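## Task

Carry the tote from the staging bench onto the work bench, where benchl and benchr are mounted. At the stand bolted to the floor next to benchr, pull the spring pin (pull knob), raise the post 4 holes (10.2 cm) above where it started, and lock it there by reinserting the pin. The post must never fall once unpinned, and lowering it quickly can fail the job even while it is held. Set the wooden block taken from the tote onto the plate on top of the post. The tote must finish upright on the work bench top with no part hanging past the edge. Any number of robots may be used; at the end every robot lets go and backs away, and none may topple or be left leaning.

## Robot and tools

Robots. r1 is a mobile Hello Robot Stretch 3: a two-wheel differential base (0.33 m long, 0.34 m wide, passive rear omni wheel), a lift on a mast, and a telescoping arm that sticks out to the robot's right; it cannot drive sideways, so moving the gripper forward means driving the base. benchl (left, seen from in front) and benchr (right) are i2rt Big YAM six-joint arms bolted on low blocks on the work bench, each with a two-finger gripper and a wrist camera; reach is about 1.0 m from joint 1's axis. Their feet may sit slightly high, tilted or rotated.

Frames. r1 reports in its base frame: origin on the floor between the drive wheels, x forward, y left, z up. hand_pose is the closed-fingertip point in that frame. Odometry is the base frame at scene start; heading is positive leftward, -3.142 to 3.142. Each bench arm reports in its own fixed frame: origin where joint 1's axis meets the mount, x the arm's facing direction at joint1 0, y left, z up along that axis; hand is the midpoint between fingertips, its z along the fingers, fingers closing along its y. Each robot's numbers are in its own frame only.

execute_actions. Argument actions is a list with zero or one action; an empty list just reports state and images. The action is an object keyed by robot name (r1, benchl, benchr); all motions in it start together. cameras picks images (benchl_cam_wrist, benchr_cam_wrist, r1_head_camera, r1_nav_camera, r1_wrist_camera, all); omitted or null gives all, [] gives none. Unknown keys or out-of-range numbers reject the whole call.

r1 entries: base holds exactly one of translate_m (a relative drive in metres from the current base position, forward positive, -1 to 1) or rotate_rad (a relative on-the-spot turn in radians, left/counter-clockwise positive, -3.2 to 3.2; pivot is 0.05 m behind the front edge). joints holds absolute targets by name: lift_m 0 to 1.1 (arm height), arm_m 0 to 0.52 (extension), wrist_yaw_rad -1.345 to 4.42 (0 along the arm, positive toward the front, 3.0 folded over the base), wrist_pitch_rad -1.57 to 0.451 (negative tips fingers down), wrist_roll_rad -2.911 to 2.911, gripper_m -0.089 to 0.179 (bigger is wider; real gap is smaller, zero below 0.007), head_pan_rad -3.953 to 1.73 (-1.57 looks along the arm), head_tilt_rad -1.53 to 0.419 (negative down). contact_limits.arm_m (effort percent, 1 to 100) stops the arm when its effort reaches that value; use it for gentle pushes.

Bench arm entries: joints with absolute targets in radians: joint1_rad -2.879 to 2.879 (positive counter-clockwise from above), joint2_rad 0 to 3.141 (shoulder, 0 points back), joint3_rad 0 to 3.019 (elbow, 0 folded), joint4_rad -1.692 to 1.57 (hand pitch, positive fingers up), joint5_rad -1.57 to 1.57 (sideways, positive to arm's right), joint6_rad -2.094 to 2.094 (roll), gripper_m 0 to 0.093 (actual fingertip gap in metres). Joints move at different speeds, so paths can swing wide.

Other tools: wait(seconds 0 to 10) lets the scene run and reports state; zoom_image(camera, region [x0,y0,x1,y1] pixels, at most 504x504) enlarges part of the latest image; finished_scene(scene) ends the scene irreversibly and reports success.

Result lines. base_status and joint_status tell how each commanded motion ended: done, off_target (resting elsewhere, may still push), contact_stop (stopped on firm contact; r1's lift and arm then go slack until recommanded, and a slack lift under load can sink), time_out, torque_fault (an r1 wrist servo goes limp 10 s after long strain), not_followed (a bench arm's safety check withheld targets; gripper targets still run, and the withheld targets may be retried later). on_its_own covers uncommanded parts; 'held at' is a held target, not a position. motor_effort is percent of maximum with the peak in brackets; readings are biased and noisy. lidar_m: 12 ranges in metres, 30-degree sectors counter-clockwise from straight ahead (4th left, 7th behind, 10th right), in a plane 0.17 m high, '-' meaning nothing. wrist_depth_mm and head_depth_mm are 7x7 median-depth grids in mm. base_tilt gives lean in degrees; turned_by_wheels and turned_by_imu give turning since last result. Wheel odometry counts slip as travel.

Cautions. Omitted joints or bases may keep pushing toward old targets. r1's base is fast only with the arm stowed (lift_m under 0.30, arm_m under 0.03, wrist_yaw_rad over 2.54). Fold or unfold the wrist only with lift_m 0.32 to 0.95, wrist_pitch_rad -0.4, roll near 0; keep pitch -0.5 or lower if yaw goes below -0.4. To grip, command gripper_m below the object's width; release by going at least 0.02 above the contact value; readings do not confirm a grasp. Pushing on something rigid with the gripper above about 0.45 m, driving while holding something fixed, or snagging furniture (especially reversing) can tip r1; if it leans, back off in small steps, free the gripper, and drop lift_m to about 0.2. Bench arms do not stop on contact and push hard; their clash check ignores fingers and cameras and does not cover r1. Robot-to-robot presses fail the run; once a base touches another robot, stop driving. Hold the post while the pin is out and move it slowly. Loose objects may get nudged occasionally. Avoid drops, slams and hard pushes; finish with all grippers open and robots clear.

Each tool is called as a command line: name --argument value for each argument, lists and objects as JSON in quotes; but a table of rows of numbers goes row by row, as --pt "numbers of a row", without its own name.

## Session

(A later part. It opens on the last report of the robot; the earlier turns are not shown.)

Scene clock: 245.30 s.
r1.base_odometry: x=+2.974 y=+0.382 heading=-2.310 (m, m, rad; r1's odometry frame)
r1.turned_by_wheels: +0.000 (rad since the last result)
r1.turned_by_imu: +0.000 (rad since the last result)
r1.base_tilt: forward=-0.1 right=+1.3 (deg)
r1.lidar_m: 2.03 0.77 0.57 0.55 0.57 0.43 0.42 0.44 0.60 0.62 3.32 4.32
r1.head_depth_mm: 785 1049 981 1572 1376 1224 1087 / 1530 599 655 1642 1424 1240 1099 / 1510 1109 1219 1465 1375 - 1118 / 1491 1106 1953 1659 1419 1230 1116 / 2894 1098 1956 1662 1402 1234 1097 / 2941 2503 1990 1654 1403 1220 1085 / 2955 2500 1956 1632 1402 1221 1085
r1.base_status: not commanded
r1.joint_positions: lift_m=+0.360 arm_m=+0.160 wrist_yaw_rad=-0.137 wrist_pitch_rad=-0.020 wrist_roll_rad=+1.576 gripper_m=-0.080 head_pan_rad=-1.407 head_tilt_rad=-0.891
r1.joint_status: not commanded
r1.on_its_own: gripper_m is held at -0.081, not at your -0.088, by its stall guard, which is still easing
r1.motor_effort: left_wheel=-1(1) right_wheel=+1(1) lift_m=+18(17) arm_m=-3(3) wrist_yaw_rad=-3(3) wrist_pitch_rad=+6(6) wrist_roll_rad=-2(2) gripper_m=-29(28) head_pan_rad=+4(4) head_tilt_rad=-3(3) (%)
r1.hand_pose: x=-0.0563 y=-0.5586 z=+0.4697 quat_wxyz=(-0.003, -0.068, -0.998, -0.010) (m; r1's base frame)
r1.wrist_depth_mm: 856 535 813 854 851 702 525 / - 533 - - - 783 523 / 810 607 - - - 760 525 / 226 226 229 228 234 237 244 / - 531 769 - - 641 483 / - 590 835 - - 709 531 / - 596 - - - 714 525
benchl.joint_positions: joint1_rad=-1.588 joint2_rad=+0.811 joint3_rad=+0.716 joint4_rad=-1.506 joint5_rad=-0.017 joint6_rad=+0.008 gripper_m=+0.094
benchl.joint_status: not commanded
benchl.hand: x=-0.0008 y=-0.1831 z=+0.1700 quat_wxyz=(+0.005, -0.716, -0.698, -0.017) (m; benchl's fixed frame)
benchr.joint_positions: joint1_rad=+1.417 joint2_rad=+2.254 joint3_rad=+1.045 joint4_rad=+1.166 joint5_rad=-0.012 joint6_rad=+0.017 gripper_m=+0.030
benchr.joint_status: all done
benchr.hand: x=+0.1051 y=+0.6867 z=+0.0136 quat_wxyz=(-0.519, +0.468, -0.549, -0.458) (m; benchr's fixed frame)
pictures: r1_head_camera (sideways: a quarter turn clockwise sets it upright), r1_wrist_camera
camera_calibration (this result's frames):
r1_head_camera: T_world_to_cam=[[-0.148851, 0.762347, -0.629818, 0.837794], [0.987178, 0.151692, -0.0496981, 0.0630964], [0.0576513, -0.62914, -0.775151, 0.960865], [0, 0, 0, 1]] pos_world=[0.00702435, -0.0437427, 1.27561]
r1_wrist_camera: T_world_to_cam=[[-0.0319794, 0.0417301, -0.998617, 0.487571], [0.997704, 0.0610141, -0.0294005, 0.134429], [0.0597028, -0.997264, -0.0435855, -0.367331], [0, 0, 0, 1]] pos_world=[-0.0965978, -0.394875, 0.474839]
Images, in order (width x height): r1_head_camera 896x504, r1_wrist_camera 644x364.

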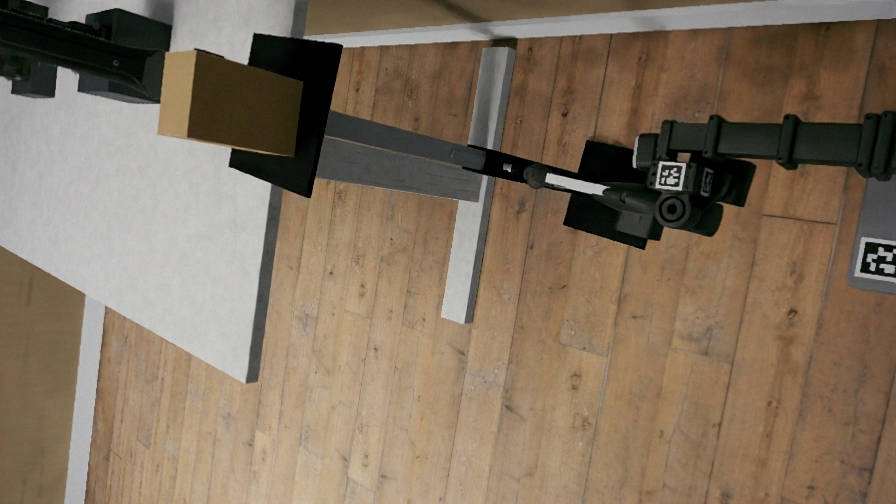

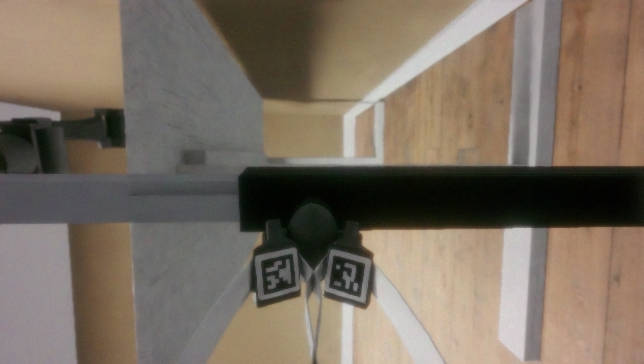

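execute_actions --actions '[{"benchr":{"joints":{"joint2_rad":2.242,"joint4_rad":1.215}},"r1":{"base":{"translate_m":0.006},"joints":{"gripper_m":0.05}}}]' --cameras '[]'

execute_actions --actions '[{"r1":{"joints":{"arm_m":0.193}}}]' --cameras '["r1_wrist_camera"]'

execute_actions --actions '[{"r1":{"joints":{"gripper_m":-0.089}}}]' --cameras '["r1_head_camera"]'

execute_actions --actions '[{"r1":{"joints":{"arm_m":0.175}}}]' --cameras '["r1_wrist_camera","r1_head_camera"]'

zoom_image --camera "r1_head_camera" --region '[450,130,610,220]'

execute_actions --actions '[{"benchr":{"joints":{"joint2_rad":2.14,"joint4_rad":1.2}}}]' --cameras '[]'

Scene clock: 248.57 s.
r1.base_odometry: x=+2.970 y=+0.378 heading=-2.310 (m, m, rad; r1's odometry frame)
r1.turned_by_wheels: +0.000 (rad since the last result)
r1.turned_by_imu: +0.000 (rad since the last result)
r1.base_tilt: forward=-0.1 right=+1.3 (deg)
r1.lidar_m: 2.03 0.77 0.57 0.55 0.57 0.44 0.43 0.44 0.61 0.62 3.31 4.34
r1.head_depth_mm: 784 1049 949 1597 1371 1228 1087 / 1526 605 658 1650 1430 1244 1102 / 1518 1110 1240 1460 1400 - 1121 / 1511 1101 1938 1663 1417 1226 1113 / 2917 1096 1928 1645 1416 1232 1093 / 2955 2480 1988 1636 1411 1228 1090 / 2973 2450 1978 1637 1400 1223 1084
r1.base_status: done
r1.joint_positions: lift_m=+0.360 arm_m=+0.160 wrist_yaw_rad=-0.137 wrist_pitch_rad=-0.020 wrist_roll_rad=+1.576 gripper_m=+0.050 head_pan_rad=-1.407 head_tilt_rad=-0.891
r1.joint_status: all done
r1.motor_effort: left_wheel=-1(4) right_wheel=+1(5) lift_m=+17(17) arm_m=-3(3) wrist_yaw_rad=-3(2) wrist_pitch_rad=+6(6) wrist_roll_rad=-2(2) gripper_m=+1(80) head_pan_rad=+5(4) head_tilt_rad=-3(3) (%)
r1.hand_pose: x=-0.0563 y=-0.5586 z=+0.4697 quat_wxyz=(-0.003, -0.069, -0.998, -0.010) (m; r1's base frame)
r1.wrist_depth_mm: 897 539 801 888 881 726 529 / - 534 - - - 768 523 / 786 601 - - - 779 525 / 225 229 228 227 233 237 244 / - 537 666 - - 677 503 / - 591 - - - 696 522 / - - - - - 659 523
benchl.joint_positions: joint1_rad=-1.588 joint2_rad=+0.811 joint3_rad=+0.716 joint4_rad=-1.506 joint5_rad=-0.017 joint6_rad=+0.008 gripper_m=+0.094
benchl.joint_status: not commanded
benchl.hand: x=-0.0008 y=-0.1831 z=+0.1700 quat_wxyz=(+0.005, -0.716, -0.698, -0.017) (m; benchl's fixed frame)
benchr.joint_positions: joint1_rad=+1.417 joint2_rad=+2.261 joint3_rad=+1.045 joint4_rad=+1.173 joint5_rad=-0.012 joint6_rad=+0.016 gripper_m=+0.030
benchr.joint_status: all done
benchr.hand: x=+0.1050 y=+0.6859 z=+0.0102 quat_wxyz=(-0.519, +0.468, -0.550, -0.457) (m; benchr's fixed frame)
pictures: none
No camera images: the call's "cameras" was empty. Leave "cameras" out to get every camera's image.

Scene clock: 249.83 s.
r1.base_odometry: x=+2.970 y=+0.378 heading=-2.310 (m, m, rad; r1's odometry frame)
r1.turned_by_wheels: +0.000 (rad since the last result)
r1.turned_by_imu: +0.000 (rad since the last result)
r1.base_tilt: forward=+0.0 right=+1.3 (deg)
r1.lidar_m: 2.03 0.77 0.57 0.55 0.57 0.44 0.43 0.44 0.61 0.62 3.31 4.33
r1.head_depth_mm: 784 1046 951 1585 1386 1231 1093 / 1521 607 658 1622 1422 1241 1101 / 1513 1114 1232 1467 1427 1196 1114 / 1505 1104 1946 1651 1410 1228 1113 / 2828 1095 1960 1644 1414 1229 1087 / 2932 2508 1990 1645 1405 1232 1089 / 2981 2474 1967 1630 1396 1224 1086
r1.base_status: not commanded
r1.joint_positions: lift_m=+0.360 arm_m=+0.193 wrist_yaw_rad=-0.137 wrist_pitch_rad=-0.020 wrist_roll_rad=+1.576 gripper_m=+0.050 head_pan_rad=-1.407 head_tilt_rad=-0.891
r1.joint_status: all done
r1.motor_effort: left_wheel=-1(1) right_wheel=+1(1) lift_m=+17(17) arm_m=+3(4) wrist_yaw_rad=-3(2) wrist_pitch_rad=+6(6) wrist_roll_rad=-2(2) gripper_m=-1(1) head_pan_rad=+4(4) head_tilt_rad=-3(3) (%)
r1.hand_pose: x=-0.0564 y=-0.5909 z=+0.4697 quat_wxyz=(-0.003, -0.069, -0.998, -0.010) (m; r1's base frame)
r1.wrist_depth_mm: 899 488 816 871 876 716 523 / - 490 - - - 775 519 / 781 530 - - - 766 525 / 194 196 193 194 198 202 205 / - 491 662 198 - 617 479 / - 530 - - - 760 524 / - 585 - - - 664 523
benchl.joint_positions: joint1_rad=-1.588 joint2_rad=+0.811 joint3_rad=+0.716 joint4_rad=-1.506 joint5_rad=-0.017 joint6_rad=+0.008 gripper_m=+0.094
benchl.joint_status: not commanded
benchl.hand: x=-0.0008 y=-0.1831 z=+0.1700 quat_wxyz=(+0.005, -0.716, -0.698, -0.017) (m; benchl's fixed frame)
benchr.joint_positions: joint1_rad=+1.417 joint2_rad=+2.261 joint3_rad=+1.045 joint4_rad=+1.173 joint5_rad=-0.012 joint6_rad=+0.016 gripper_m=+0.030
benchr.joint_status: not commanded
benchr.hand: x=+0.1050 y=+0.6859 z=+0.0102 quat_wxyz=(-0.519, +0.468, -0.550, -0.457) (m; benchr's fixed frame)
pictures: r1_wrist_camera
camera_calibration (this result's frames):
r1_wrist_camera: T_world_to_cam=[[-0.0319617, 0.0417436, -0.998617, 0.488926], [0.997729, 0.0605955, -0.0294003, 0.136262], [0.0592844, -0.997289, -0.0435856, -0.399599], [0, 0, 0, 1]] pos_world=[-0.0966354, -0.427182, 0.474839]
Images, in order (width x height): r1_wrist_camera 644x364.

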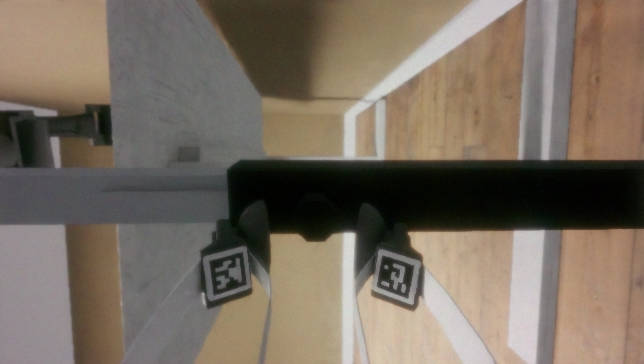

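Scene clock: 251.70 s.
r1.base_odometry: x=+2.970 y=+0.378 heading=-2.310 (m, m, rad; r1's odometry frame)
r1.turned_by_wheels: +0.000 (rad since the last result)
r1.turned_by_imu: +0.000 (rad since the last result)
r1.base_tilt: forward=-0.1 right=+1.3 (deg)
r1.lidar_m: 2.02 0.77 0.57 0.55 0.57 0.44 0.43 0.44 0.61 0.62 3.33 4.33
r1.head_depth_mm: 784 1045 949 1600 1375 1227 1084 / 1536 606 657 1634 1427 1240 1101 / 1519 1115 1238 1450 1426 1198 1116 / 1508 1104 1951 1668 1412 1230 1116 / 2885 1096 1930 1647 1407 1233 1092 / 2933 2495 1987 1646 1402 1224 1096 / 2997 2485 1971 1641 1397 1221 1081
r1.base_status: not commanded
r1.joint_positions: lift_m=+0.360 arm_m=+0.193 wrist_yaw_rad=-0.129 wrist_pitch_rad=-0.022 wrist_roll_rad=+1.576 gripper_m=-0.087 head_pan_rad=-1.407 head_tilt_rad=-0.891
r1.joint_status: all done
r1.motor_effort: left_wheel=+1(1) right_wheel=-2(2) lift_m=+17(17) arm_m=+1(3) wrist_yaw_rad=-9(9) wrist_pitch_rad=+7(8) wrist_roll_rad=-2(2) gripper_m=-38(99) head_pan_rad=+4(4) head_tilt_rad=-3(2) (%)
r1.hand_pose: x=-0.0543 y=-0.5914 z=+0.4690 quat_wxyz=(-0.003, -0.065, -0.998, -0.011) (m; r1's base frame)
r1.wrist_depth_mm: 927 495 832 906 905 752 520 / - 489 - - - 749 526 / 774 492 - - - 771 515 / 192 192 194 193 200 203 207 / - 489 706 161 - 612 477 / - 533 770 - - 760 524 / - 529 - - - 761 522
benchl.joint_positions: joint1_rad=-1.588 joint2_rad=+0.811 joint3_rad=+0.716 joint4_rad=-1.506 joint5_rad=-0.017 joint6_rad=+0.008 gripper_m=+0.094
benchl.joint_status: not commanded
benchl.hand: x=-0.0008 y=-0.1831 z=+0.1700 quat_wxyz=(+0.005, -0.716, -0.698, -0.017) (m; benchl's fixed frame)
benchr.joint_positions: joint1_rad=+1.417 joint2_rad=+2.261 joint3_rad=+1.045 joint4_rad=+1.173 joint5_rad=-0.012 joint6_rad=+0.016 gripper_m=+0.030
benchr.joint_status: not commanded
benchr.hand: x=+0.1050 y=+0.6859 z=+0.0102 quat_wxyz=(-0.519, +0.468, -0.550, -0.457) (m; benchr's fixed frame)
pictures: r1_head_camera (sideways: a quarter turn clockwise sets it upright)
camera_calibration (this result's frames):
r1_head_camera: T_world_to_cam=[[-0.148851, 0.762347, -0.629818, 0.837794], [0.987178, 0.151692, -0.0496981, 0.0630964], [0.0576512, -0.62914, -0.775151, 0.960865], [0, 0, 0, 1]] pos_world=[0.00702434, -0.0437427, 1.27561]
Images, in order (width x height): r1_head_camera 896x504.

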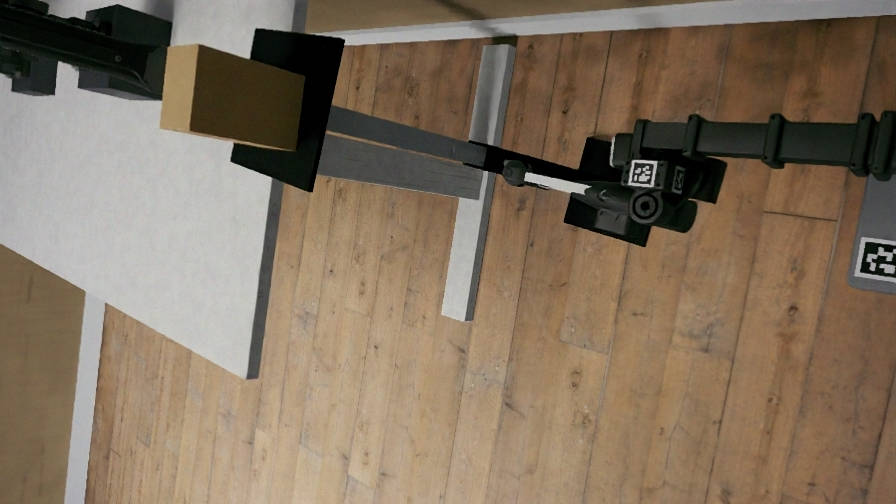

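Scene clock: 252.70 s.
r1.base_odometry: x=+2.970 y=+0.378 heading=-2.310 (m, m, rad; r1's odometry frame)
r1.turned_by_wheels: +0.000 (rad since the last result)
r1.turned_by_imu: +0.000 (rad since the last result)
r1.base_tilt: forward=-0.1 right=+1.3 (deg)
r1.lidar_m: 2.03 0.77 0.56 0.55 0.57 0.44 0.43 0.44 0.61 0.62 3.33 4.31
r1.head_depth_mm: 783 1043 950 1604 1376 1230 1091 / 1522 607 659 1632 1435 1241 1102 / 1510 1108 1239 1466 1407 - 1121 / 1507 1104 1944 1664 1408 1220 1113 / 2931 1097 1941 1649 1415 1228 1090 / 2936 2488 1959 1650 1404 1224 1086 / 2978 2473 1979 1638 1400 1220 1087
r1.base_status: not commanded
r1.joint_positions: lift_m=+0.360 arm_m=+0.176 wrist_yaw_rad=-0.122 wrist_pitch_rad=-0.022 wrist_roll_rad=+1.576 gripper_m=-0.083 head_pan_rad=-1.407 head_tilt_rad=-0.891
r1.joint_status: all done
r1.on_its_own: gripper_m is held at -0.082, not at your -0.089, by its stall guard, which is still easing; wrist_yaw_rad is at rest, and its effort (-15) is outside its rest range (-12 to +12)
r1.motor_effort: left_wheel=+3(3) right_wheel=-6(6) lift_m=+17(17) arm_m=-6(7) wrist_yaw_rad=-15(15) wrist_pitch_rad=+7(7) wrist_roll_rad=-2(2) gripper_m=-5(40) head_pan_rad=+4(4) head_tilt_rad=-3(3) (%)
r1.hand_pose: x=-0.0524 y=-0.5743 z=+0.4692 quat_wxyz=(-0.003, -0.061, -0.998, -0.011) (m; r1's base frame)
r1.wrist_depth_mm: 940 495 880 947 936 762 515 / - 543 - - - 761 518 / 608 545 - - - 755 516 / 209 211 209 209 216 219 224 / - 535 896 - - 667 502 / - 599 745 - - 692 524 / - 593 - - - 743 527
benchl.joint_positions: joint1_rad=-1.588 joint2_rad=+0.811 joint3_rad=+0.716 joint4_rad=-1.506 joint5_rad=-0.017 joint6_rad=+0.008 gripper_m=+0.094
benchl.joint_status: not commanded
benchl.hand: x=-0.0008 y=-0.1831 z=+0.1700 quat_wxyz=(+0.005, -0.716, -0.698, -0.017) (m; benchl's fixed frame)
benchr.joint_positions: joint1_rad=+1.417 joint2_rad=+2.261 joint3_rad=+1.045 joint4_rad=+1.173 joint5_rad=-0.012 joint6_rad=+0.016 gripper_m=+0.030
benchr.joint_status: not commanded
benchr.hand: x=+0.1050 y=+0.6859 z=+0.0102 quat_wxyz=(-0.519, +0.468, -0.550, -0.457) (m; benchr's fixed frame)
pictures: r1_head_camera (sideways: a quarter turn clockwise sets it upright), r1_wrist_camera
camera_calibration (this result's frames):
r1_head_camera: T_world_to_cam=[[-0.148851, 0.762347, -0.629818, 0.837794], [0.987178, 0.151692, -0.0496981, 0.0630964], [0.057651, -0.62914, -0.775151, 0.960865], [0, 0, 0, 1]] pos_world=[0.00702433, -0.0437427, 1.27561]
r1_wrist_camera: T_world_to_cam=[[-0.0323764, 0.0432227, -0.998541, 0.48864], [0.99665, 0.0764664, -0.0290052, 0.140094], [0.0751012, -0.996135, -0.0455536, -0.380876], [0, 0, 0, 1]] pos_world=[-0.0951998, -0.411237, 0.47464]
Images, in order (width x height): r1_head_camera 896x504, r1_wrist_camera 644x364.

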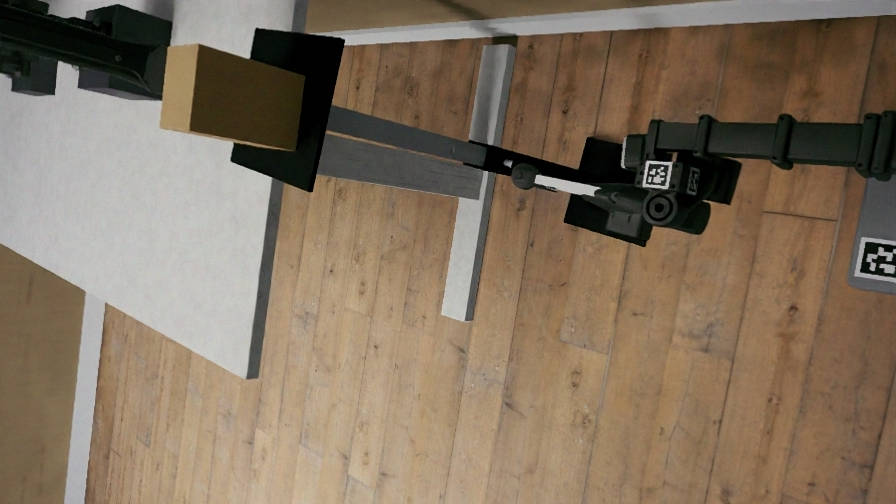

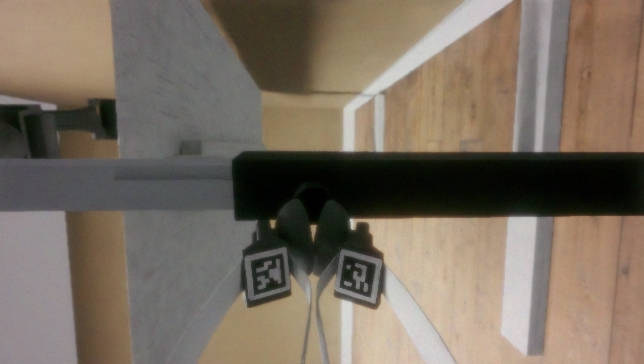

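Region (450, 130, 610, 220) of r1_head_camera's 896x504 image, scaled by 3.150, with more detail than that image has; it fills the top 284 rows of this view, and the rest is white.

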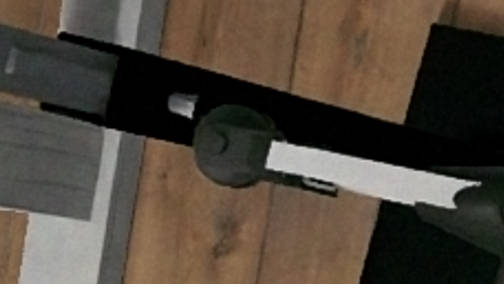

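Scene clock: 253.37 s.
r1.base_odometry: x=+2.970 y=+0.378 heading=-2.310 (m, m, rad; r1's odometry frame)
r1.turned_by_wheels: +0.000 (rad since the last result)
r1.turned_by_imu: +0.000 (rad since the last result)
r1.base_tilt: forward=-0.1 right=+1.3 (deg)
r1.lidar_m: 2.03 0.77 0.57 0.55 0.57 0.44 0.43 0.44 0.61 0.62 3.31 4.34
r1.head_depth_mm: 782 1048 950 1584 1374 1226 1093 / 1528 604 655 1631 1424 1241 1104 / 1514 1116 1234 1465 1418 - 1122 / 1503 1104 1940 1665 1414 1222 1117 / 2909 1100 1939 1654 1417 1233 1094 / 2928 2496 1966 1643 1408 1226 1083 / 2984 2486 1965 1634 1397 1229 1083
r1.base_status: not commanded
r1.joint_positions: lift_m=+0.360 arm_m=+0.176 wrist_yaw_rad=-0.122 wrist_pitch_rad=-0.022 wrist_roll_rad=+1.576 gripper_m=-0.080 head_pan_rad=-1.407 head_tilt_rad=-0.891
r1.joint_status: not commanded
r1.on_its_own: gripper_m is held at -0.079, not at your -0.089, by its stall guard, which is still easing; wrist_yaw_rad is at rest, and its effort (-15) is outside its rest range (-12 to +12)
r1.motor_effort: left_wheel=+3(3) right_wheel=-6(6) lift_m=+17(17) arm_m=-6(6) wrist_yaw_rad=-15(14) wrist_pitch_rad=+7(7) wrist_roll_rad=-2(2) gripper_m=-6(32) head_pan_rad=+4(4) head_tilt_rad=-3(3) (%)
r1.hand_pose: x=-0.0524 y=-0.5743 z=+0.4692 quat_wxyz=(-0.003, -0.061, -0.998, -0.011) (m; r1's base frame)
r1.wrist_depth_mm: 920 483 844 938 918 773 523 / - 543 - - - 753 524 / 783 552 - - - 747 518 / 207 211 209 209 216 218 227 / - 531 826 - - 669 497 / - 594 768 - - 710 523 / - 601 - - - 758 524
benchl.joint_positions: joint1_rad=-1.588 joint2_rad=+0.811 joint3_rad=+0.716 joint4_rad=-1.506 joint5_rad=-0.017 joint6_rad=+0.008 gripper_m=+0.094
benchl.joint_status: not commanded
benchl.hand: x=-0.0008 y=-0.1831 z=+0.1700 quat_wxyz=(+0.005, -0.716, -0.698, -0.017) (m; benchl's fixed frame)
benchr.joint_positions: joint1_rad=+1.417 joint2_rad=+2.254 joint3_rad=+1.045 joint4_rad=+1.166 joint5_rad=-0.012 joint6_rad=+0.017 gripper_m=+0.030
benchr.joint_status: all done
benchr.hand: x=+0.1051 y=+0.6867 z=+0.0136 quat_wxyz=(-0.519, +0.468, -0.549, -0.458) (m; benchr's fixed frame)
pictures: none
No camera images: the call's "cameras" was empty. Leave "cameras" out to get every camera's image.

execute_actions --actions '[{"benchr":{"joints":{"joint2_rad":2.242,"joint4_rad":1.215}},"r1":{"joints":{"gripper_m":0.05}}}]' --cameras '[]'

execute_actions --actions '[{"r1":{"base":{"translate_m":-0.016},"joints":{"arm_m":0.2}}}]' --cameras '["r1_wrist_camera"]'

execute_actions --actions '[{"r1":{"joints":{"gripper_m":-0.089}}}]' --cameras '[]'

execute_actions --actions '[{"r1":{"joints":{"arm_m":0.18}}}]' --cameras '["r1_wrist_camera","r1_head_camera"]'

zoom_image --camera "r1_head_camera" --region '[450,130,610,220]'

execute_actions --actions '[{"benchr":{"joints":{"joint2_rad":2.14,"joint4_rad":1.2}}}]' --cameras '[]'

Scene clock: 256.30 s.
r1.base_odometry: x=+2.970 y=+0.378 heading=-2.310 (m, m, rad; r1's odometry frame)
r1.turned_by_wheels: +0.000 (rad since the last result)
r1.turned_by_imu: +0.000 (rad since the last result)
r1.base_tilt: forward=+0.0 right=+1.3 (deg)
r1.lidar_m: 2.03 0.77 0.57 0.55 0.57 0.44 0.43 0.44 0.61 0.62 3.32 4.32
r1.head_depth_mm: 784 1052 954 1597 1383 1227 1087 / 1532 606 658 1642 1423 1249 1104 / 1517 1110 1239 1457 1406 - 1118 / 1506 1100 1951 1658 1421 1217 1116 / 2879 1101 1930 1640 1414 1230 1094 / 2943 2500 1971 1637 1419 1227 1091 / 3004 2471 1975 1635 1408 1225 1089
r1.base_status: not commanded
r1.joint_positions: lift_m=+0.360 arm_m=+0.175 wrist_yaw_rad=-0.137 wrist_pitch_rad=-0.022 wrist_roll_rad=+1.576 gripper_m=+0.050 head_pan_rad=-1.407 head_tilt_rad=-0.891
r1.joint_status: all done
r1.motor_effort: left_wheel=+0(3) right_wheel=+0(6) lift_m=+17(17) arm_m=-3(6) wrist_yaw_rad=-3(15) wrist_pitch_rad=+7(7) wrist_roll_rad=-2(2) gripper_m=+0(82) head_pan_rad=+4(4) head_tilt_rad=-3(3) (%)
r1.hand_pose: x=-0.0562 y=-0.5736 z=+0.4692 quat_wxyz=(-0.003, -0.068, -0.998, -0.011) (m; r1's base frame)
r1.wrist_depth_mm: 868 537 834 881 899 724 517 / - 537 - - - 740 524 / 782 552 - - - 760 518 / 211 214 212 211 216 222 227 / - 494 677 - 616 630 502 / - 598 - - - 709 518 / - - - - - 660 521
benchl.joint_positions: joint1_rad=-1.588 joint2_rad=+0.811 joint3_rad=+0.716 joint4_rad=-1.506 joint5_rad=-0.017 joint6_rad=+0.008 gripper_m=+0.094
benchl.joint_status: not commanded
benchl.hand: x=-0.0008 y=-0.1831 z=+0.1700 quat_wxyz=(+0.005, -0.716, -0.698, -0.017) (m; benchl's fixed frame)
benchr.joint_positions: joint1_rad=+1.417 joint2_rad=+2.261 joint3_rad=+1.045 joint4_rad=+1.173 joint5_rad=-0.012 joint6_rad=+0.016 gripper_m=+0.030
benchr.joint_status: all done
benchr.hand: x=+0.1050 y=+0.6859 z=+0.0102 quat_wxyz=(-0.519, +0.468, -0.550, -0.457) (m; benchr's fixed frame)
pictures: none
No camera images: the call's "cameras" was empty. Leave "cameras" out to get every camera's image.

Scene clock: 257.83 s.
r1.base_odometry: x=+2.981 y=+0.389 heading=-2.310 (m, m, rad; r1's odometry frame)
r1.turned_by_wheels: +0.000 (rad since the last result)
r1.turned_by_imu: +0.000 (rad since the last result)
r1.base_tilt: forward=-0.1 right=+1.3 (deg)
r1.lidar_m: 2.02 0.77 0.57 0.55 0.57 0.42 0.41 0.43 0.59 0.62 3.30 4.33
r1.head_depth_mm: 1012 1089 1479 1546 1374 1214 1084 / 1521 598 660 1679 1426 1238 1100 / 1511 1110 1192 1408 1455 1198 1122 / 1492 1100 1958 1657 1410 1235 1114 / 2871 1097 1941 1660 1415 1229 1092 / 2924 2506 1965 1645 1409 1229 1087 / 2998 2485 1981 1644 1402 1221 1087
r1.base_status: done
r1.joint_positions: lift_m=+0.360 arm_m=+0.200 wrist_yaw_rad=-0.137 wrist_pitch_rad=-0.022 wrist_roll_rad=+1.576 gripper_m=+0.050 head_pan_rad=-1.407 head_tilt_rad=-0.891
r1.joint_status: all done
r1.motor_effort: left_wheel=-1(6) right_wheel=+1(3) lift_m=+17(17) arm_m=+3(2) wrist_yaw_rad=-2(3) wrist_pitch_rad=+7(7) wrist_roll_rad=-2(2) gripper_m=+2(1) head_pan_rad=+4(5) head_tilt_rad=-3(3) (%)
r1.hand_pose: x=-0.0564 y=-0.5979 z=+0.4692 quat_wxyz=(-0.003, -0.069, -0.998, -0.011) (m; r1's base frame)
r1.wrist_depth_mm: 864 497 785 874 833 709 521 / - 495 - - - 762 530 / - 489 - - - 760 522 / 448 431 553 572 568 238 240 / 187 189 189 188 194 200 203 / - 531 - - - 753 528 / - 594 - - - 659 521
benchl.joint_positions: joint1_rad=-1.588 joint2_rad=+0.811 joint3_rad=+0.716 joint4_rad=-1.506 joint5_rad=-0.017 joint6_rad=+0.008 gripper_m=+0.094
benchl.joint_status: not commanded
benchl.hand: x=-0.0008 y=-0.1831 z=+0.1700 quat_wxyz=(+0.005, -0.716, -0.698, -0.017) (m; benchl's fixed frame)
benchr.joint_positions: joint1_rad=+1.417 joint2_rad=+2.261 joint3_rad=+1.045 joint4_rad=+1.173 joint5_rad=-0.012 joint6_rad=+0.016 gripper_m=+0.030
benchr.joint_status: not commanded
benchr.hand: x=+0.1050 y=+0.6859 z=+0.0102 quat_wxyz=(-0.519, +0.468, -0.550, -0.457) (m; benchr's fixed frame)
pictures: r1_wrist_camera
camera_calibration (this result's frames):
r1_wrist_camera: T_world_to_cam=[[-0.031689, 0.0436959, -0.998542, 0.489859], [0.997742, 0.0605775, -0.0290127, 0.136486], [0.0592215, -0.997207, -0.0455168, -0.40559], [0, 0, 0, 1]] pos_world=[-0.0966355, -0.43413, 0.474644]
Images, in order (width x height): r1_wrist_camera 644x364.

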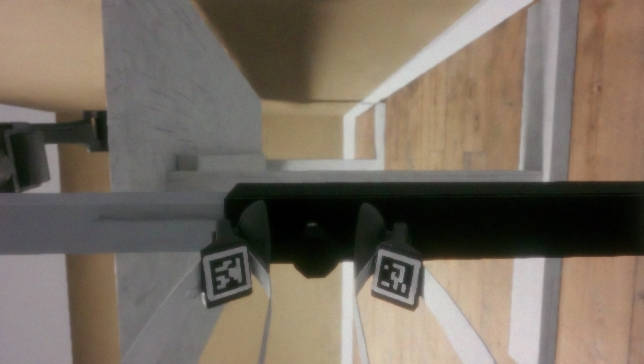

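Scene clock: 259.70 s.
r1.base_odometry: x=+2.981 y=+0.389 heading=-2.310 (m, m, rad; r1's odometry frame)
r1.turned_by_wheels: +0.000 (rad since the last result)
r1.turned_by_imu: +0.000 (rad since the last result)
r1.base_tilt: forward=-0.1 right=+1.3 (deg)
r1.lidar_m: 2.02 0.77 0.57 0.55 0.57 0.42 0.41 0.43 0.59 0.62 3.33 4.36
r1.head_depth_mm: 1012 1084 1475 1560 1371 1199 1088 / 1522 597 661 1663 1428 1243 1099 / 1514 1113 1191 1403 1461 1199 1118 / 1501 1104 1933 1658 1434 1241 1119 / 2903 1092 1931 1651 1412 1232 1094 / 2962 2480 1988 1634 1407 1231 1088 / 3031 2461 1953 1650 1401 1223 1084
r1.base_status: not commanded
r1.joint_positions: lift_m=+0.360 arm_m=+0.200 wrist_yaw_rad=-0.138 wrist_pitch_rad=-0.020 wrist_roll_rad=+1.574 gripper_m=-0.087 head_pan_rad=-1.407 head_tilt_rad=-0.891
r1.joint_status: all done
r1.motor_effort: left_wheel=-1(1) right_wheel=+2(2) lift_m=+17(17) arm_m=-3(3) wrist_yaw_rad=-2(2) wrist_pitch_rad=+6(8) wrist_roll_rad=-1(2) gripper_m=-41(99) head_pan_rad=+4(4) head_tilt_rad=-3(2) (%)
r1.hand_pose: x=-0.0564 y=-0.5985 z=+0.4696 quat_wxyz=(-0.002, -0.069, -0.998, -0.010) (m; r1's base frame)
r1.wrist_depth_mm: 859 495 795 872 824 722 518 / - 483 - - - 766 521 / - 491 - - - 755 521 / 432 447 557 574 575 586 477 / 187 189 187 158 193 197 201 / - 546 760 - - 781 520 / - 534 - - - 767 525
benchl.joint_positions: joint1_rad=-1.588 joint2_rad=+0.811 joint3_rad=+0.716 joint4_rad=-1.506 joint5_rad=-0.017 joint6_rad=+0.008 gripper_m=+0.094
benchl.joint_status: not commanded
benchl.hand: x=-0.0008 y=-0.1831 z=+0.1700 quat_wxyz=(+0.005, -0.716, -0.698, -0.017) (m; benchl's fixed frame)
benchr.joint_positions: joint1_rad=+1.417 joint2_rad=+2.261 joint3_rad=+1.045 joint4_rad=+1.173 joint5_rad=-0.012 joint6_rad=+0.016 gripper_m=+0.030
benchr.joint_status: not commanded
benchr.hand: x=+0.1050 y=+0.6859 z=+0.0102 quat_wxyz=(-0.519, +0.468, -0.550, -0.457) (m; benchr's fixed frame)
pictures: none
No camera images: the call's "cameras" was empty. Leave "cameras" out to get every camera's image.

Scene clock: 260.77 s.
r1.base_odometry: x=+2.981 y=+0.389 heading=-2.310 (m, m, rad; r1's odometry frame)
r1.turned_by_wheels: +0.000 (rad since the last result)
r1.turned_by_imu: +0.000 (rad since the last result)
r1.base_tilt: forward=-0.1 right=+1.3 (deg)
r1.lidar_m: 2.02 0.77 0.57 0.55 0.57 0.43 0.41 0.43 0.59 0.62 3.33 4.35
r1.head_depth_mm: 1012 1087 1481 1558 1373 1205 1086 / 1525 596 660 1687 1426 1246 1107 / 1509 1109 1184 1409 1421 1193 1121 / 1494 1103 1958 1660 1417 1237 1117 / 2899 1097 1942 1645 1418 1231 1102 / 2943 2485 1974 1650 1399 1228 1091 / 2978 2473 1977 1634 1402 1229 1082
r1.base_status: not commanded
r1.joint_positions: lift_m=+0.360 arm_m=+0.180 wrist_yaw_rad=-0.140 wrist_pitch_rad=-0.022 wrist_roll_rad=+1.574 gripper_m=-0.082 head_pan_rad=-1.407 head_tilt_rad=-0.891
r1.joint_status: all done
r1.on_its_own: gripper_m is held at -0.082, not at your -0.089, by its stall guard, which is still easing
r1.motor_effort: left_wheel=-1(1) right_wheel=+2(3) lift_m=+17(17) arm_m=-4(19) wrist_yaw_rad=+0(4) wrist_pitch_rad=+7(7) wrist_roll_rad=-2(2) gripper_m=-15(40) head_pan_rad=+5(5) head_tilt_rad=-3(3) (%)
r1.hand_pose: x=-0.0569 y=-0.5785 z=+0.4690 quat_wxyz=(-0.002, -0.070, -0.997, -0.011) (m; r1's base frame)
r1.wrist_depth_mm: 831 500 775 832 830 700 523 / - 543 - - - 757 517 / - 533 - - - 756 526 / 432 451 578 248 253 258 262 / 207 210 210 - 216 221 227 / - 538 780 - - 764 526 / - 594 - - - 689 519
benchl.joint_positions: joint1_rad=-1.588 joint2_rad=+0.811 joint3_rad=+0.716 joint4_rad=-1.506 joint5_rad=-0.017 joint6_rad=+0.008 gripper_m=+0.094
benchl.joint_status: not commanded
benchl.hand: x=-0.0008 y=-0.1831 z=+0.1700 quat_wxyz=(+0.005, -0.716, -0.698, -0.017) (m; benchl's fixed frame)
benchr.joint_positions: joint1_rad=+1.417 joint2_rad=+2.261 joint3_rad=+1.045 joint4_rad=+1.173 joint5_rad=-0.012 joint6_rad=+0.016 gripper_m=+0.030
benchr.joint_status: not commanded
benchr.hand: x=+0.1050 y=+0.6859 z=+0.0102 quat_wxyz=(-0.519, +0.468, -0.550, -0.457) (m; benchr's fixed frame)
pictures: r1_head_camera (sideways: a quarter turn clockwise sets it upright), r1_wrist_camera
camera_calibration (this result's frames):
r1_head_camera: T_world_to_cam=[[-0.148851, 0.762347, -0.629818, 0.837794], [0.987178, 0.151692, -0.0496981, 0.0630964], [0.0576512, -0.62914, -0.775151, 0.960865], [0, 0, 0, 1]] pos_world=[0.00702435, -0.0437427, 1.27561]
r1_wrist_camera: T_world_to_cam=[[-0.0335951, 0.0445801, -0.998441, 0.489215], [0.997806, 0.0585268, -0.0309605, 0.135575], [0.0570553, -0.99729, -0.0464485, -0.385963], [0, 0, 0, 1]] pos_world=[-0.0968206, -0.414661, 0.474722]
Images, in order (width x height): r1_head_camera 896x504, r1_wrist_camera 644x364.

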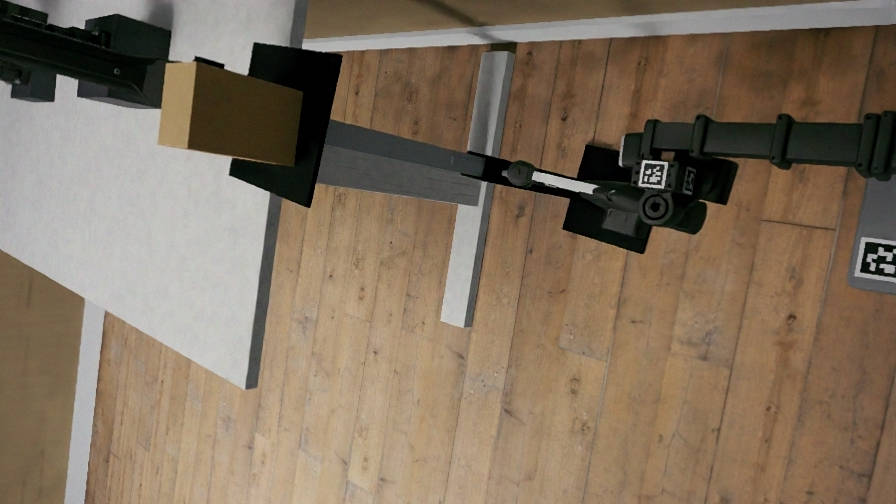

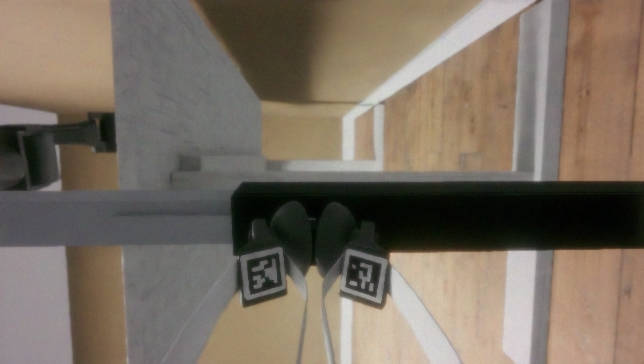

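Region (450, 130, 610, 220) of r1_head_camera's 896x504 image, scaled by 3.150, with more detail than that image has; it fills the top 284 rows of this view, and the rest is white.

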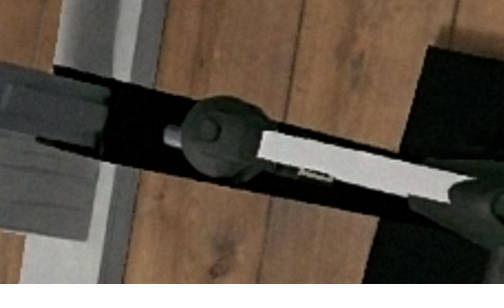

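Scene clock: 261.43 s.
r1.base_odometry: x=+2.981 y=+0.389 heading=-2.310 (m, m, rad; r1's odometry frame)
r1.turned_by_wheels: +0.000 (rad since the last result)
r1.turned_by_imu: +0.000 (rad since the last result)
r1.base_tilt: forward=-0.1 right=+1.3 (deg)
r1.lidar_m: 2.03 0.77 0.57 0.55 0.57 0.42 0.41 0.43 0.59 0.62 3.33 4.32
r1.head_depth_mm: 1015 1087 1477 1553 1380 1205 1089 / 1535 596 658 1677 1428 1247 1104 / 1506 1109 1188 1404 1420 1197 1114 / 1494 1106 1946 1653 1422 1231 1116 / 2875 1099 1932 1639 1410 1227 1086 / 2935 2481 1982 1655 1406 1228 1089 / 2965 2471 1967 1634 1412 1218 1083
r1.base_status: not commanded
r1.joint_positions: lift_m=+0.360 arm_m=+0.180 wrist_yaw_rad=-0.140 wrist_pitch_rad=-0.022 wrist_roll_rad=+1.574 gripper_m=-0.079 head_pan_rad=-1.407 head_tilt_rad=-0.891
r1.joint_status: not commanded
r1.on_its_own: gripper_m is held at -0.079, not at your -0.089, by its stall guard, which is still easing
r1.motor_effort: left_wheel=-1(1) right_wheel=+2(2) lift_m=+18(17) arm_m=-4(4) wrist_yaw_rad=-1(1) wrist_pitch_rad=+7(7) wrist_roll_rad=-1(2) gripper_m=-14(35) head_pan_rad=+4(4) head_tilt_rad=-3(2) (%)
r1.hand_pose: x=-0.0569 y=-0.5785 z=+0.4690 quat_wxyz=(-0.002, -0.070, -0.997, -0.011) (m; r1's base frame)
r1.wrist_depth_mm: 840 493 792 853 837 707 527 / - 542 - - - 767 517 / - 537 - - - 754 524 / 431 453 572 247 254 256 262 / 207 208 210 - 216 220 224 / - 541 760 - - 772 525 / - 601 - - - 706 520
benchl.joint_positions: joint1_rad=-1.588 joint2_rad=+0.811 joint3_rad=+0.716 joint4_rad=-1.506 joint5_rad=-0.017 joint6_rad=+0.008 gripper_m=+0.094
benchl.joint_status: not commanded
benchl.hand: x=-0.0008 y=-0.1831 z=+0.1700 quat_wxyz=(+0.005, -0.716, -0.698, -0.017) (m; benchl's fixed frame)
benchr.joint_positions: joint1_rad=+1.417 joint2_rad=+2.254 joint3_rad=+1.045 joint4_rad=+1.166 joint5_rad=-0.012 joint6_rad=+0.017 gripper_m=+0.030
benchr.joint_status: all done
benchr.hand: x=+0.1051 y=+0.6867 z=+0.0136 quat_wxyz=(-0.519, +0.468, -0.549, -0.458) (m; benchr's fixed frame)
pictures: none
No camera images: the call's "cameras" was empty. Leave "cameras" out to get every camera's image.

execute_actions --actions '[{"r1":{"joints":{"gripper_m":0.04}}}]' --cameras '[]'

execute_actions --actions '[{"benchr":{"joints":{"joint2_rad":2.235,"joint4_rad":1.215}},"r1":{"joints":{"arm_m":0.204}}}]' --cameras '[]'

execute_actions --actions '[{"r1":{"joints":{"gripper_m":-0.089}}}]' --cameras '[]'

execute_actions --actions '[{"r1":{"joints":{"arm_m":0.194}}}]' --cameras '["r1_wrist_camera"]'

execute_actions --actions '[{"r1":{"joints":{"arm_m":0.184}}}]' --cameras '["r1_wrist_camera"]'

execute_actions --actions '[{"benchr":{"joints":{"joint2_rad":2.14,"joint4_rad":1.2}}}]' --cameras '[]'

Scene clock: 264.70 s.
r1.base_odometry: x=+2.981 y=+0.389 heading=-2.310 (m, m, rad; r1's odometry frame)
r1.turned_by_wheels: +0.000 (rad since the last result)
r1.turned_by_imu: +0.000 (rad since the last result)
r1.base_tilt: forward=+0.0 right=+1.3 (deg)
r1.lidar_m: 2.03 0.77 0.56 0.55 0.57 0.43 0.41 0.43 0.59 0.62 3.32 4.33
r1.head_depth_mm: 1013 1090 1480 1555 1373 1206 1089 / 1526 595 658 1676 1432 1242 1100 / 1508 1113 1190 1399 1414 1199 1119 / 1496 1107 1950 1649 1410 1230 1115 / 2871 1097 1959 1643 1420 1240 1091 / 2967 2502 1973 1651 1411 1225 1090 / 3019 2465 1978 1643 1397 1218 1078
r1.base_status: not commanded
r1.joint_positions: lift_m=+0.360 arm_m=+0.180 wrist_yaw_rad=-0.139 wrist_pitch_rad=-0.022 wrist_roll_rad=+1.574 gripper_m=+0.040 head_pan_rad=-1.407 head_tilt_rad=-0.891
r1.joint_status: all done
r1.motor_effort: left_wheel=-1(1) right_wheel=+1(2) lift_m=+17(17) arm_m=-3(3) wrist_yaw_rad=-1(1) wrist_pitch_rad=+7(7) wrist_roll_rad=-1(1) gripper_m=+0(80) head_pan_rad=+4(4) head_tilt_rad=-3(3) (%)
r1.hand_pose: x=-0.0568 y=-0.5785 z=+0.4690 quat_wxyz=(-0.002, -0.070, -0.998, -0.011) (m; r1's base frame)
r1.wrist_depth_mm: 846 495 786 852 835 719 517 / - 529 - - - 756 522 / - 538 - - - 767 522 / 434 448 583 248 252 254 260 / 206 209 212 207 215 220 226 / - 549 - - - 762 525 / - - - - - 702 520
benchl.joint_positions: joint1_rad=-1.588 joint2_rad=+0.811 joint3_rad=+0.716 joint4_rad=-1.506 joint5_rad=-0.017 joint6_rad=+0.008 gripper_m=+0.094
benchl.joint_status: not commanded
benchl.hand: x=-0.0008 y=-0.1831 z=+0.1700 quat_wxyz=(+0.005, -0.716, -0.698, -0.017) (m; benchl's fixed frame)
benchr.joint_positions: joint1_rad=+1.417 joint2_rad=+2.254 joint3_rad=+1.045 joint4_rad=+1.166 joint5_rad=-0.012 joint6_rad=+0.017 gripper_m=+0.030
benchr.joint_status: not commanded
benchr.hand: x=+0.1051 y=+0.6867 z=+0.0136 quat_wxyz=(-0.519, +0.468, -0.549, -0.458) (m; benchr's fixed frame)
pictures: none
No camera images: the call's "cameras" was empty. Leave "cameras" out to get every camera's image.

Scene clock: 265.83 s.
r1.base_odometry: x=+2.981 y=+0.389 heading=-2.310 (m, m, rad; r1's odometry frame)
r1.turned_by_wheels: +0.000 (rad since the last result)
r1.turned_by_imu: +0.000 (rad since the last result)
r1.base_tilt: forward=+0.0 right=+1.3 (deg)
r1.lidar_m: 2.03 0.77 0.57 0.55 0.57 0.42 0.41 0.43 0.59 0.62 3.32 4.33
r1.head_depth_mm: 1010 1090 1477 1554 1377 1209 1086 / 1523 597 659 1679 1438 1239 1102 / 1520 1113 1188 1397 1449 1196 1122 / 1504 1104 1944 1664 1422 1241 1114 / 2913 1096 1939 1649 1411 1231 1097 / 2986 2485 1971 1648 1406 1229 1085 / 3020 2471 1969 1641 1403 1217 1083
r1.base_status: not commanded
r1.joint_positions: lift_m=+0.360 arm_m=+0.203 wrist_yaw_rad=-0.141 wrist_pitch_rad=-0.020 wrist_roll_rad=+1.574 gripper_m=+0.040 head_pan_rad=-1.407 head_tilt_rad=-0.891
r1.joint_status: all done
r1.motor_effort: left_wheel=-1(1) right_wheel=+1(1) lift_m=+17(17) arm_m=+9(9) wrist_yaw_rad=+1(0) wrist_pitch_rad=+6(7) wrist_roll_rad=-1(1) gripper_m=-1(1) head_pan_rad=+4(4) head_tilt_rad=-3(3) (%)
r1.hand_pose: x=-0.0573 y=-0.6011 z=+0.4696 quat_wxyz=(-0.002, -0.070, -0.997, -0.010) (m; r1's base frame)
r1.wrist_depth_mm: 833 489 766 838 861 706 521 / - 497 - - - 757 521 / - 489 - - - 766 522 / - 449 549 566 573 588 485 / 186 186 186 185 191 196 201 / - 539 - - - 759 520 / - 586 - - - 758 525
benchl.joint_positions: joint1_rad=-1.588 joint2_rad=+0.811 joint3_rad=+0.716 joint4_rad=-1.506 joint5_rad=-0.017 joint6_rad=+0.008 gripper_m=+0.094
benchl.joint_status: not commanded
benchl.hand: x=-0.0008 y=-0.1831 z=+0.1700 quat_wxyz=(+0.005, -0.716, -0.698, -0.017) (m; benchl's fixed frame)
benchr.joint_positions: joint1_rad=+1.417 joint2_rad=+2.257 joint3_rad=+1.045 joint4_rad=+1.169 joint5_rad=-0.012 joint6_rad=+0.016 gripper_m=+0.030
benchr.joint_status: all done
benchr.hand: x=+0.1051 y=+0.6864 z=+0.0122 quat_wxyz=(-0.519, +0.468, -0.550, -0.458) (m; benchr's fixed frame)
pictures: none
No camera images: the call's "cameras" was empty. Leave "cameras" out to get every camera's image.

Scene clock: 267.60 s.
r1.base_odometry: x=+2.981 y=+0.389 heading=-2.310 (m, m, rad; r1's odometry frame)
r1.turned_by_wheels: +0.000 (rad since the last result)
r1.turned_by_imu: +0.000 (rad since the last result)
r1.base_tilt: forward=-0.1 right=+1.2 (deg)
r1.lidar_m: 2.02 0.77 0.57 0.55 0.57 0.43 0.41 0.43 0.59 0.62 3.32 4.33
r1.head_depth_mm: 1010 1086 1472 1561 1382 1205 1087 / 1530 598 658 1691 1436 1248 1100 / 1519 1107 1187 1414 1451 1194 1115 / 1503 1112 1950 1664 1413 1235 1115 / 2855 1097 1940 1640 1415 1236 1097 / 2952 2487 1989 1658 1411 1225 1088 / 2988 2470 1983 1648 1396 1224 1087
r1.base_status: not commanded
r1.joint_positions: lift_m=+0.360 arm_m=+0.202 wrist_yaw_rad=-0.146 wrist_pitch_rad=-0.013 wrist_roll_rad=+1.572 gripper_m=-0.087 head_pan_rad=-1.407 head_tilt_rad=-0.891
r1.joint_status: all done
r1.on_its_own: arm_m is at rest, and its effort (+17) is outside its rest range (-14 to +14)
r1.motor_effort: left_wheel=-1(1) right_wheel=-2(3) lift_m=+17(17) arm_m=+17(17) wrist_yaw_rad=+4(4) wrist_pitch_rad=+4(7) wrist_roll_rad=+0(2) gripper_m=-43(99) head_pan_rad=+4(4) head_tilt_rad=-2(3) (%)
r1.hand_pose: x=-0.0586 y=-0.6003 z=+0.4713 quat_wxyz=(-0.001, -0.073, -0.997, -0.007) (m; r1's base frame)
r1.wrist_depth_mm: 845 483 764 818 845 724 540 / - 484 - - - 774 520 / - 480 - - - 775 527 / 442 480 556 556 575 586 487 / 187 188 189 185 192 196 200 / - 529 762 - - 756 524 / - 481 - - - 776 529
benchl.joint_positions: joint1_rad=-1.588 joint2_rad=+0.811 joint3_rad=+0.716 joint4_rad=-1.506 joint5_rad=-0.017 joint6_rad=+0.008 gripper_m=+0.094
benchl.joint_status: not commanded
benchl.hand: x=-0.0008 y=-0.1831 z=+0.1700 quat_wxyz=(+0.005, -0.716, -0.698, -0.017) (m; benchl's fixed frame)
benchr.joint_positions: joint1_rad=+1.417 joint2_rad=+2.257 joint3_rad=+1.045 joint4_rad=+1.169 joint5_rad=-0.012 joint6_rad=+0.016 gripper_m=+0.030
benchr.joint_status: not commanded
benchr.hand: x=+0.1051 y=+0.6864 z=+0.0122 quat_wxyz=(-0.519, +0.468, -0.550, -0.458) (m; benchr's fixed frame)
pictures: none
No camera images: the call's "cameras" was empty. Leave "cameras" out to get every camera's image.

Scene clock: 268.97 s.
r1.base_odometry: x=+2.981 y=+0.389 heading=-2.310 (m, m, rad; r1's odometry frame)
r1.turned_by_wheels: +0.000 (rad since the last result)
r1.turned_by_imu: +0.000 (rad since the last result)
r1.base_tilt: forward=-0.1 right=+1.4 (deg)
r1.lidar_m: 2.03 0.77 0.57 0.55 0.57 0.42 0.41 0.43 0.59 0.62 3.31 4.33
r1.head_depth_mm: 1009 1086 1482 1551 1378 1199 1088 / 1529 594 657 1661 1434 1246 1100 / 1505 1112 1192 1409 1460 1195 1119 / 1497 1101 1941 1664 1424 1234 1112 / 2880 1095 1935 1643 1406 1229 1092 / 2933 2465 1982 1642 1401 1229 1090 / 2976 2458 1975 1641 1401 1231 1085
r1.base_status: not commanded
r1.joint_positions: lift_m=+0.360 arm_m=+0.196 wrist_yaw_rad=-0.137 wrist_pitch_rad=-0.018 wrist_roll_rad=+1.572 gripper_m=-0.080 head_pan_rad=-1.407 head_tilt_rad=-0.891
r1.joint_status: all done
r1.on_its_own: gripper_m is held at -0.082, not at your -0.089, by its stall guard, which is still easing; arm_m is at rest, and its effort (-16) is outside its rest range (-14 to +14)
r1.motor_effort: left_wheel=+0(5) right_wheel=+3(5) lift_m=+17(17) arm_m=-16(19) wrist_yaw_rad=-3(5) wrist_pitch_rad=+6(8) wrist_roll_rad=-1(1) gripper_m=-40(42) head_pan_rad=+4(5) head_tilt_rad=-3(3) (%)
r1.hand_pose: x=-0.0563 y=-0.5941 z=+0.4701 quat_wxyz=(-0.001, -0.068, -0.998, -0.009) (m; r1's base frame)
r1.wrist_depth_mm: 854 489 781 849 836 713 526 / - 485 - - - 767 527 / - 493 - - - 755 522 / 444 493 554 568 580 594 484 / 191 192 192 175 197 201 206 / - 539 746 - - 750 525 / - 492 - - - 761 523
benchl.joint_positions: joint1_rad=-1.588 joint2_rad=+0.811 joint3_rad=+0.716 joint4_rad=-1.506 joint5_rad=-0.017 joint6_rad=+0.008 gripper_m=+0.094
benchl.joint_status: not commanded
benchl.hand: x=-0.0008 y=-0.1831 z=+0.1700 quat_wxyz=(+0.005, -0.716, -0.698, -0.017) (m; benchl's fixed frame)
benchr.joint_positions: joint1_rad=+1.417 joint2_rad=+2.257 joint3_rad=+1.045 joint4_rad=+1.169 joint5_rad=-0.012 joint6_rad=+0.016 gripper_m=+0.030
benchr.joint_status: not commanded
benchr.hand: x=+0.1051 y=+0.6864 z=+0.0122 quat_wxyz=(-0.519, +0.468, -0.550, -0.458) (m; benchr's fixed frame)
pictures: r1_wrist_camera
camera_calibration (this result's frames):
r1_wrist_camera: T_world_to_cam=[[-0.0362198, 0.0405963, -0.998519, 0.488524], [0.99756, 0.0611376, -0.0336994, 0.138678], [0.059679, -0.997303, -0.0427117, -0.403089], [0, 0, 0, 1]] pos_world=[-0.0965894, -0.430313, 0.475257]
Images, in order (width x height): r1_wrist_camera 644x364.

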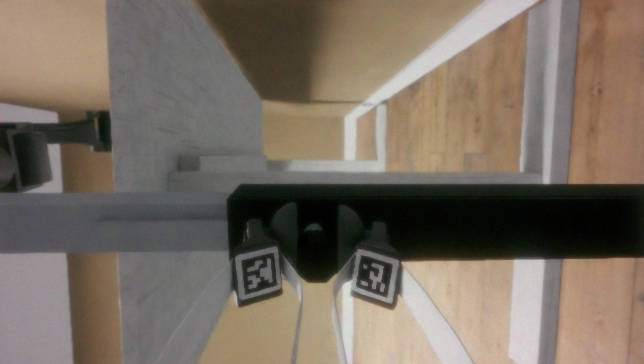

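Scene clock: 269.80 s.
r1.base_odometry: x=+2.981 y=+0.389 heading=-2.310 (m, m, rad; r1's odometry frame)
r1.turned_by_wheels: +0.000 (rad since the last result)
r1.turned_by_imu: +0.000 (rad since the last result)
r1.base_tilt: forward=-0.1 right=+1.4 (deg)
r1.lidar_m: 2.03 0.77 0.57 0.55 0.57 0.42 0.41 0.43 0.59 0.62 3.33 4.32
r1.head_depth_mm: 1011 1086 1474 1562 1369 1200 1086 / 1535 596 658 1677 1428 1250 1105 / 1509 1112 1194 1403 1430 1198 1121 / 1492 1101 1952 1649 1418 1234 1115 / 2867 1093 1923 1654 1418 1229 1092 / 2924 2496 1985 1652 1403 1228 1086 / 3022 2471 1946 1641 1404 1218 1088
r1.base_status: not commanded
r1.joint_positions: lift_m=+0.360 arm_m=+0.185 wrist_yaw_rad=-0.140 wrist_pitch_rad=-0.021 wrist_roll_rad=+1.572 gripper_m=-0.077 head_pan_rad=-1.407 head_tilt_rad=-0.891
r1.joint_status: all done
r1.on_its_own: gripper_m is held at -0.078, not at your -0.089, by its stall guard, which is still easing
r1.motor_effort: left_wheel=+0(1) right_wheel=+2(4) lift_m=+17(17) arm_m=-7(16) wrist_yaw_rad=-1(3) wrist_pitch_rad=+7(7) wrist_roll_rad=-1(1) gripper_m=-37(39) head_pan_rad=+5(4) head_tilt_rad=-3(3) (%)
r1.hand_pose: x=-0.0570 y=-0.5828 z=+0.4693 quat_wxyz=(-0.001, -0.070, -0.997, -0.011) (m; r1's base frame)
r1.wrist_depth_mm: 847 492 799 824 839 716 514 / - 549 - - - 761 523 / - 536 - - - 762 517 / 436 452 569 582 602 587 480 / 204 204 206 182 209 214 222 / - 540 764 - - 762 521 / - 534 - - - 725 522
benchl.joint_positions: joint1_rad=-1.588 joint2_rad=+0.811 joint3_rad=+0.716 joint4_rad=-1.506 joint5_rad=-0.017 joint6_rad=+0.008 gripper_m=+0.094
benchl.joint_status: not commanded
benchl.hand: x=-0.0008 y=-0.1831 z=+0.1700 quat_wxyz=(+0.005, -0.716, -0.698, -0.017) (m; benchl's fixed frame)
benchr.joint_positions: joint1_rad=+1.417 joint2_rad=+2.257 joint3_rad=+1.045 joint4_rad=+1.169 joint5_rad=-0.012 joint6_rad=+0.016 gripper_m=+0.030
benchr.joint_status: not commanded
benchr.hand: x=+0.1051 y=+0.6864 z=+0.0122 quat_wxyz=(-0.519, +0.468, -0.550, -0.458) (m; benchr's fixed frame)
pictures: r1_wrist_camera
camera_calibration (this result's frames):
r1_wrist_camera: T_world_to_cam=[[-0.0356553, 0.0438295, -0.998403, 0.489097], [0.997758, 0.0581839, -0.0330781, 0.136725], [0.0566412, -0.997343, -0.0458058, -0.390636], [0, 0, 0, 1]] pos_world=[-0.0968533, -0.41899, 0.474945]
Images, in order (width x height): r1_wrist_camera 644x364.

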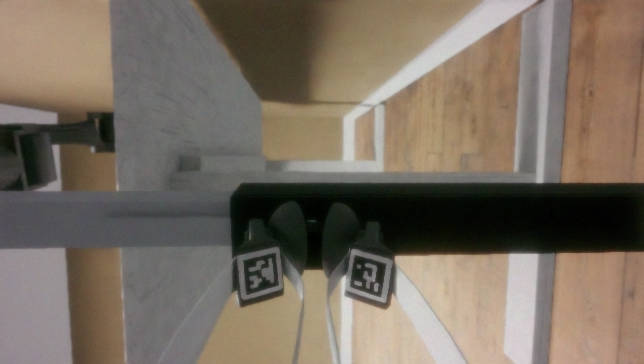

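Scene clock: 270.43 s.
r1.base_odometry: x=+2.981 y=+0.389 heading=-2.310 (m, m, rad; r1's odometry frame)
r1.turned_by_wheels: +0.000 (rad since the last result)
r1.turned_by_imu: +0.000 (rad since the last result)
r1.base_tilt: forward=-0.1 right=+1.3 (deg)
r1.lidar_m: 2.02 0.77 0.57 0.55 0.57 0.42 0.41 0.43 0.59 0.62 3.32 4.32
r1.head_depth_mm: 1016 1089 1472 1572 1381 1204 1085 / 1529 597 657 1679 1424 1246 1106 / 1523 1113 1186 1405 1429 1196 1119 / 1496 1106 1946 1665 1420 1234 1116 / 2919 1103 1957 1659 1413 1228 1089 / 2895 2478 1978 1649 1413 1222 1093 / 2999 2480 1960 1635 1399 1224 1086
r1.base_status: not commanded
r1.joint_positions: lift_m=+0.360 arm_m=+0.185 wrist_yaw_rad=-0.140 wrist_pitch_rad=-0.021 wrist_roll_rad=+1.572 gripper_m=-0.073 head_pan_rad=-1.407 head_tilt_rad=-0.891
r1.joint_status: not commanded
r1.on_its_own: gripper_m is held at -0.075, not at your -0.089, by its stall guard, which is still easing
r1.motor_effort: left_wheel=-1(1) right_wheel=+3(3) lift_m=+17(17) arm_m=-7(7) wrist_yaw_rad=-1(0) wrist_pitch_rad=+7(7) wrist_roll_rad=+0(1) gripper_m=-34(35) head_pan_rad=+4(4) head_tilt_rad=-3(3) (%)
r1.hand_pose: x=-0.0570 y=-0.5828 z=+0.4693 quat_wxyz=(-0.001, -0.070, -0.997, -0.011) (m; r1's base frame)
r1.wrist_depth_mm: 856 488 762 827 808 723 510 / - 543 - - - 742 524 / - 539 - - - 765 523 / 433 456 574 579 591 594 480 / 204 204 205 180 211 215 220 / - 539 777 - - 755 527 / - 546 - - - 716 525
benchl.joint_positions: joint1_rad=-1.588 joint2_rad=+0.811 joint3_rad=+0.716 joint4_rad=-1.506 joint5_rad=-0.017 joint6_rad=+0.008 gripper_m=+0.094
benchl.joint_status: not commanded
benchl.hand: x=-0.0008 y=-0.1831 z=+0.1700 quat_wxyz=(+0.005, -0.716, -0.698, -0.017) (m; benchl's fixed frame)
benchr.joint_positions: joint1_rad=+1.417 joint2_rad=+2.254 joint3_rad=+1.045 joint4_rad=+1.168 joint5_rad=-0.012 joint6_rad=+0.016 gripper_m=+0.030
benchr.joint_status: all done
benchr.hand: x=+0.1051 y=+0.6867 z=+0.0137 quat_wxyz=(-0.519, +0.468, -0.549, -0.458) (m; benchr's fixed frame)
pictures: none
No camera images: the call's "cameras" was empty. Leave "cameras" out to get every camera's image.


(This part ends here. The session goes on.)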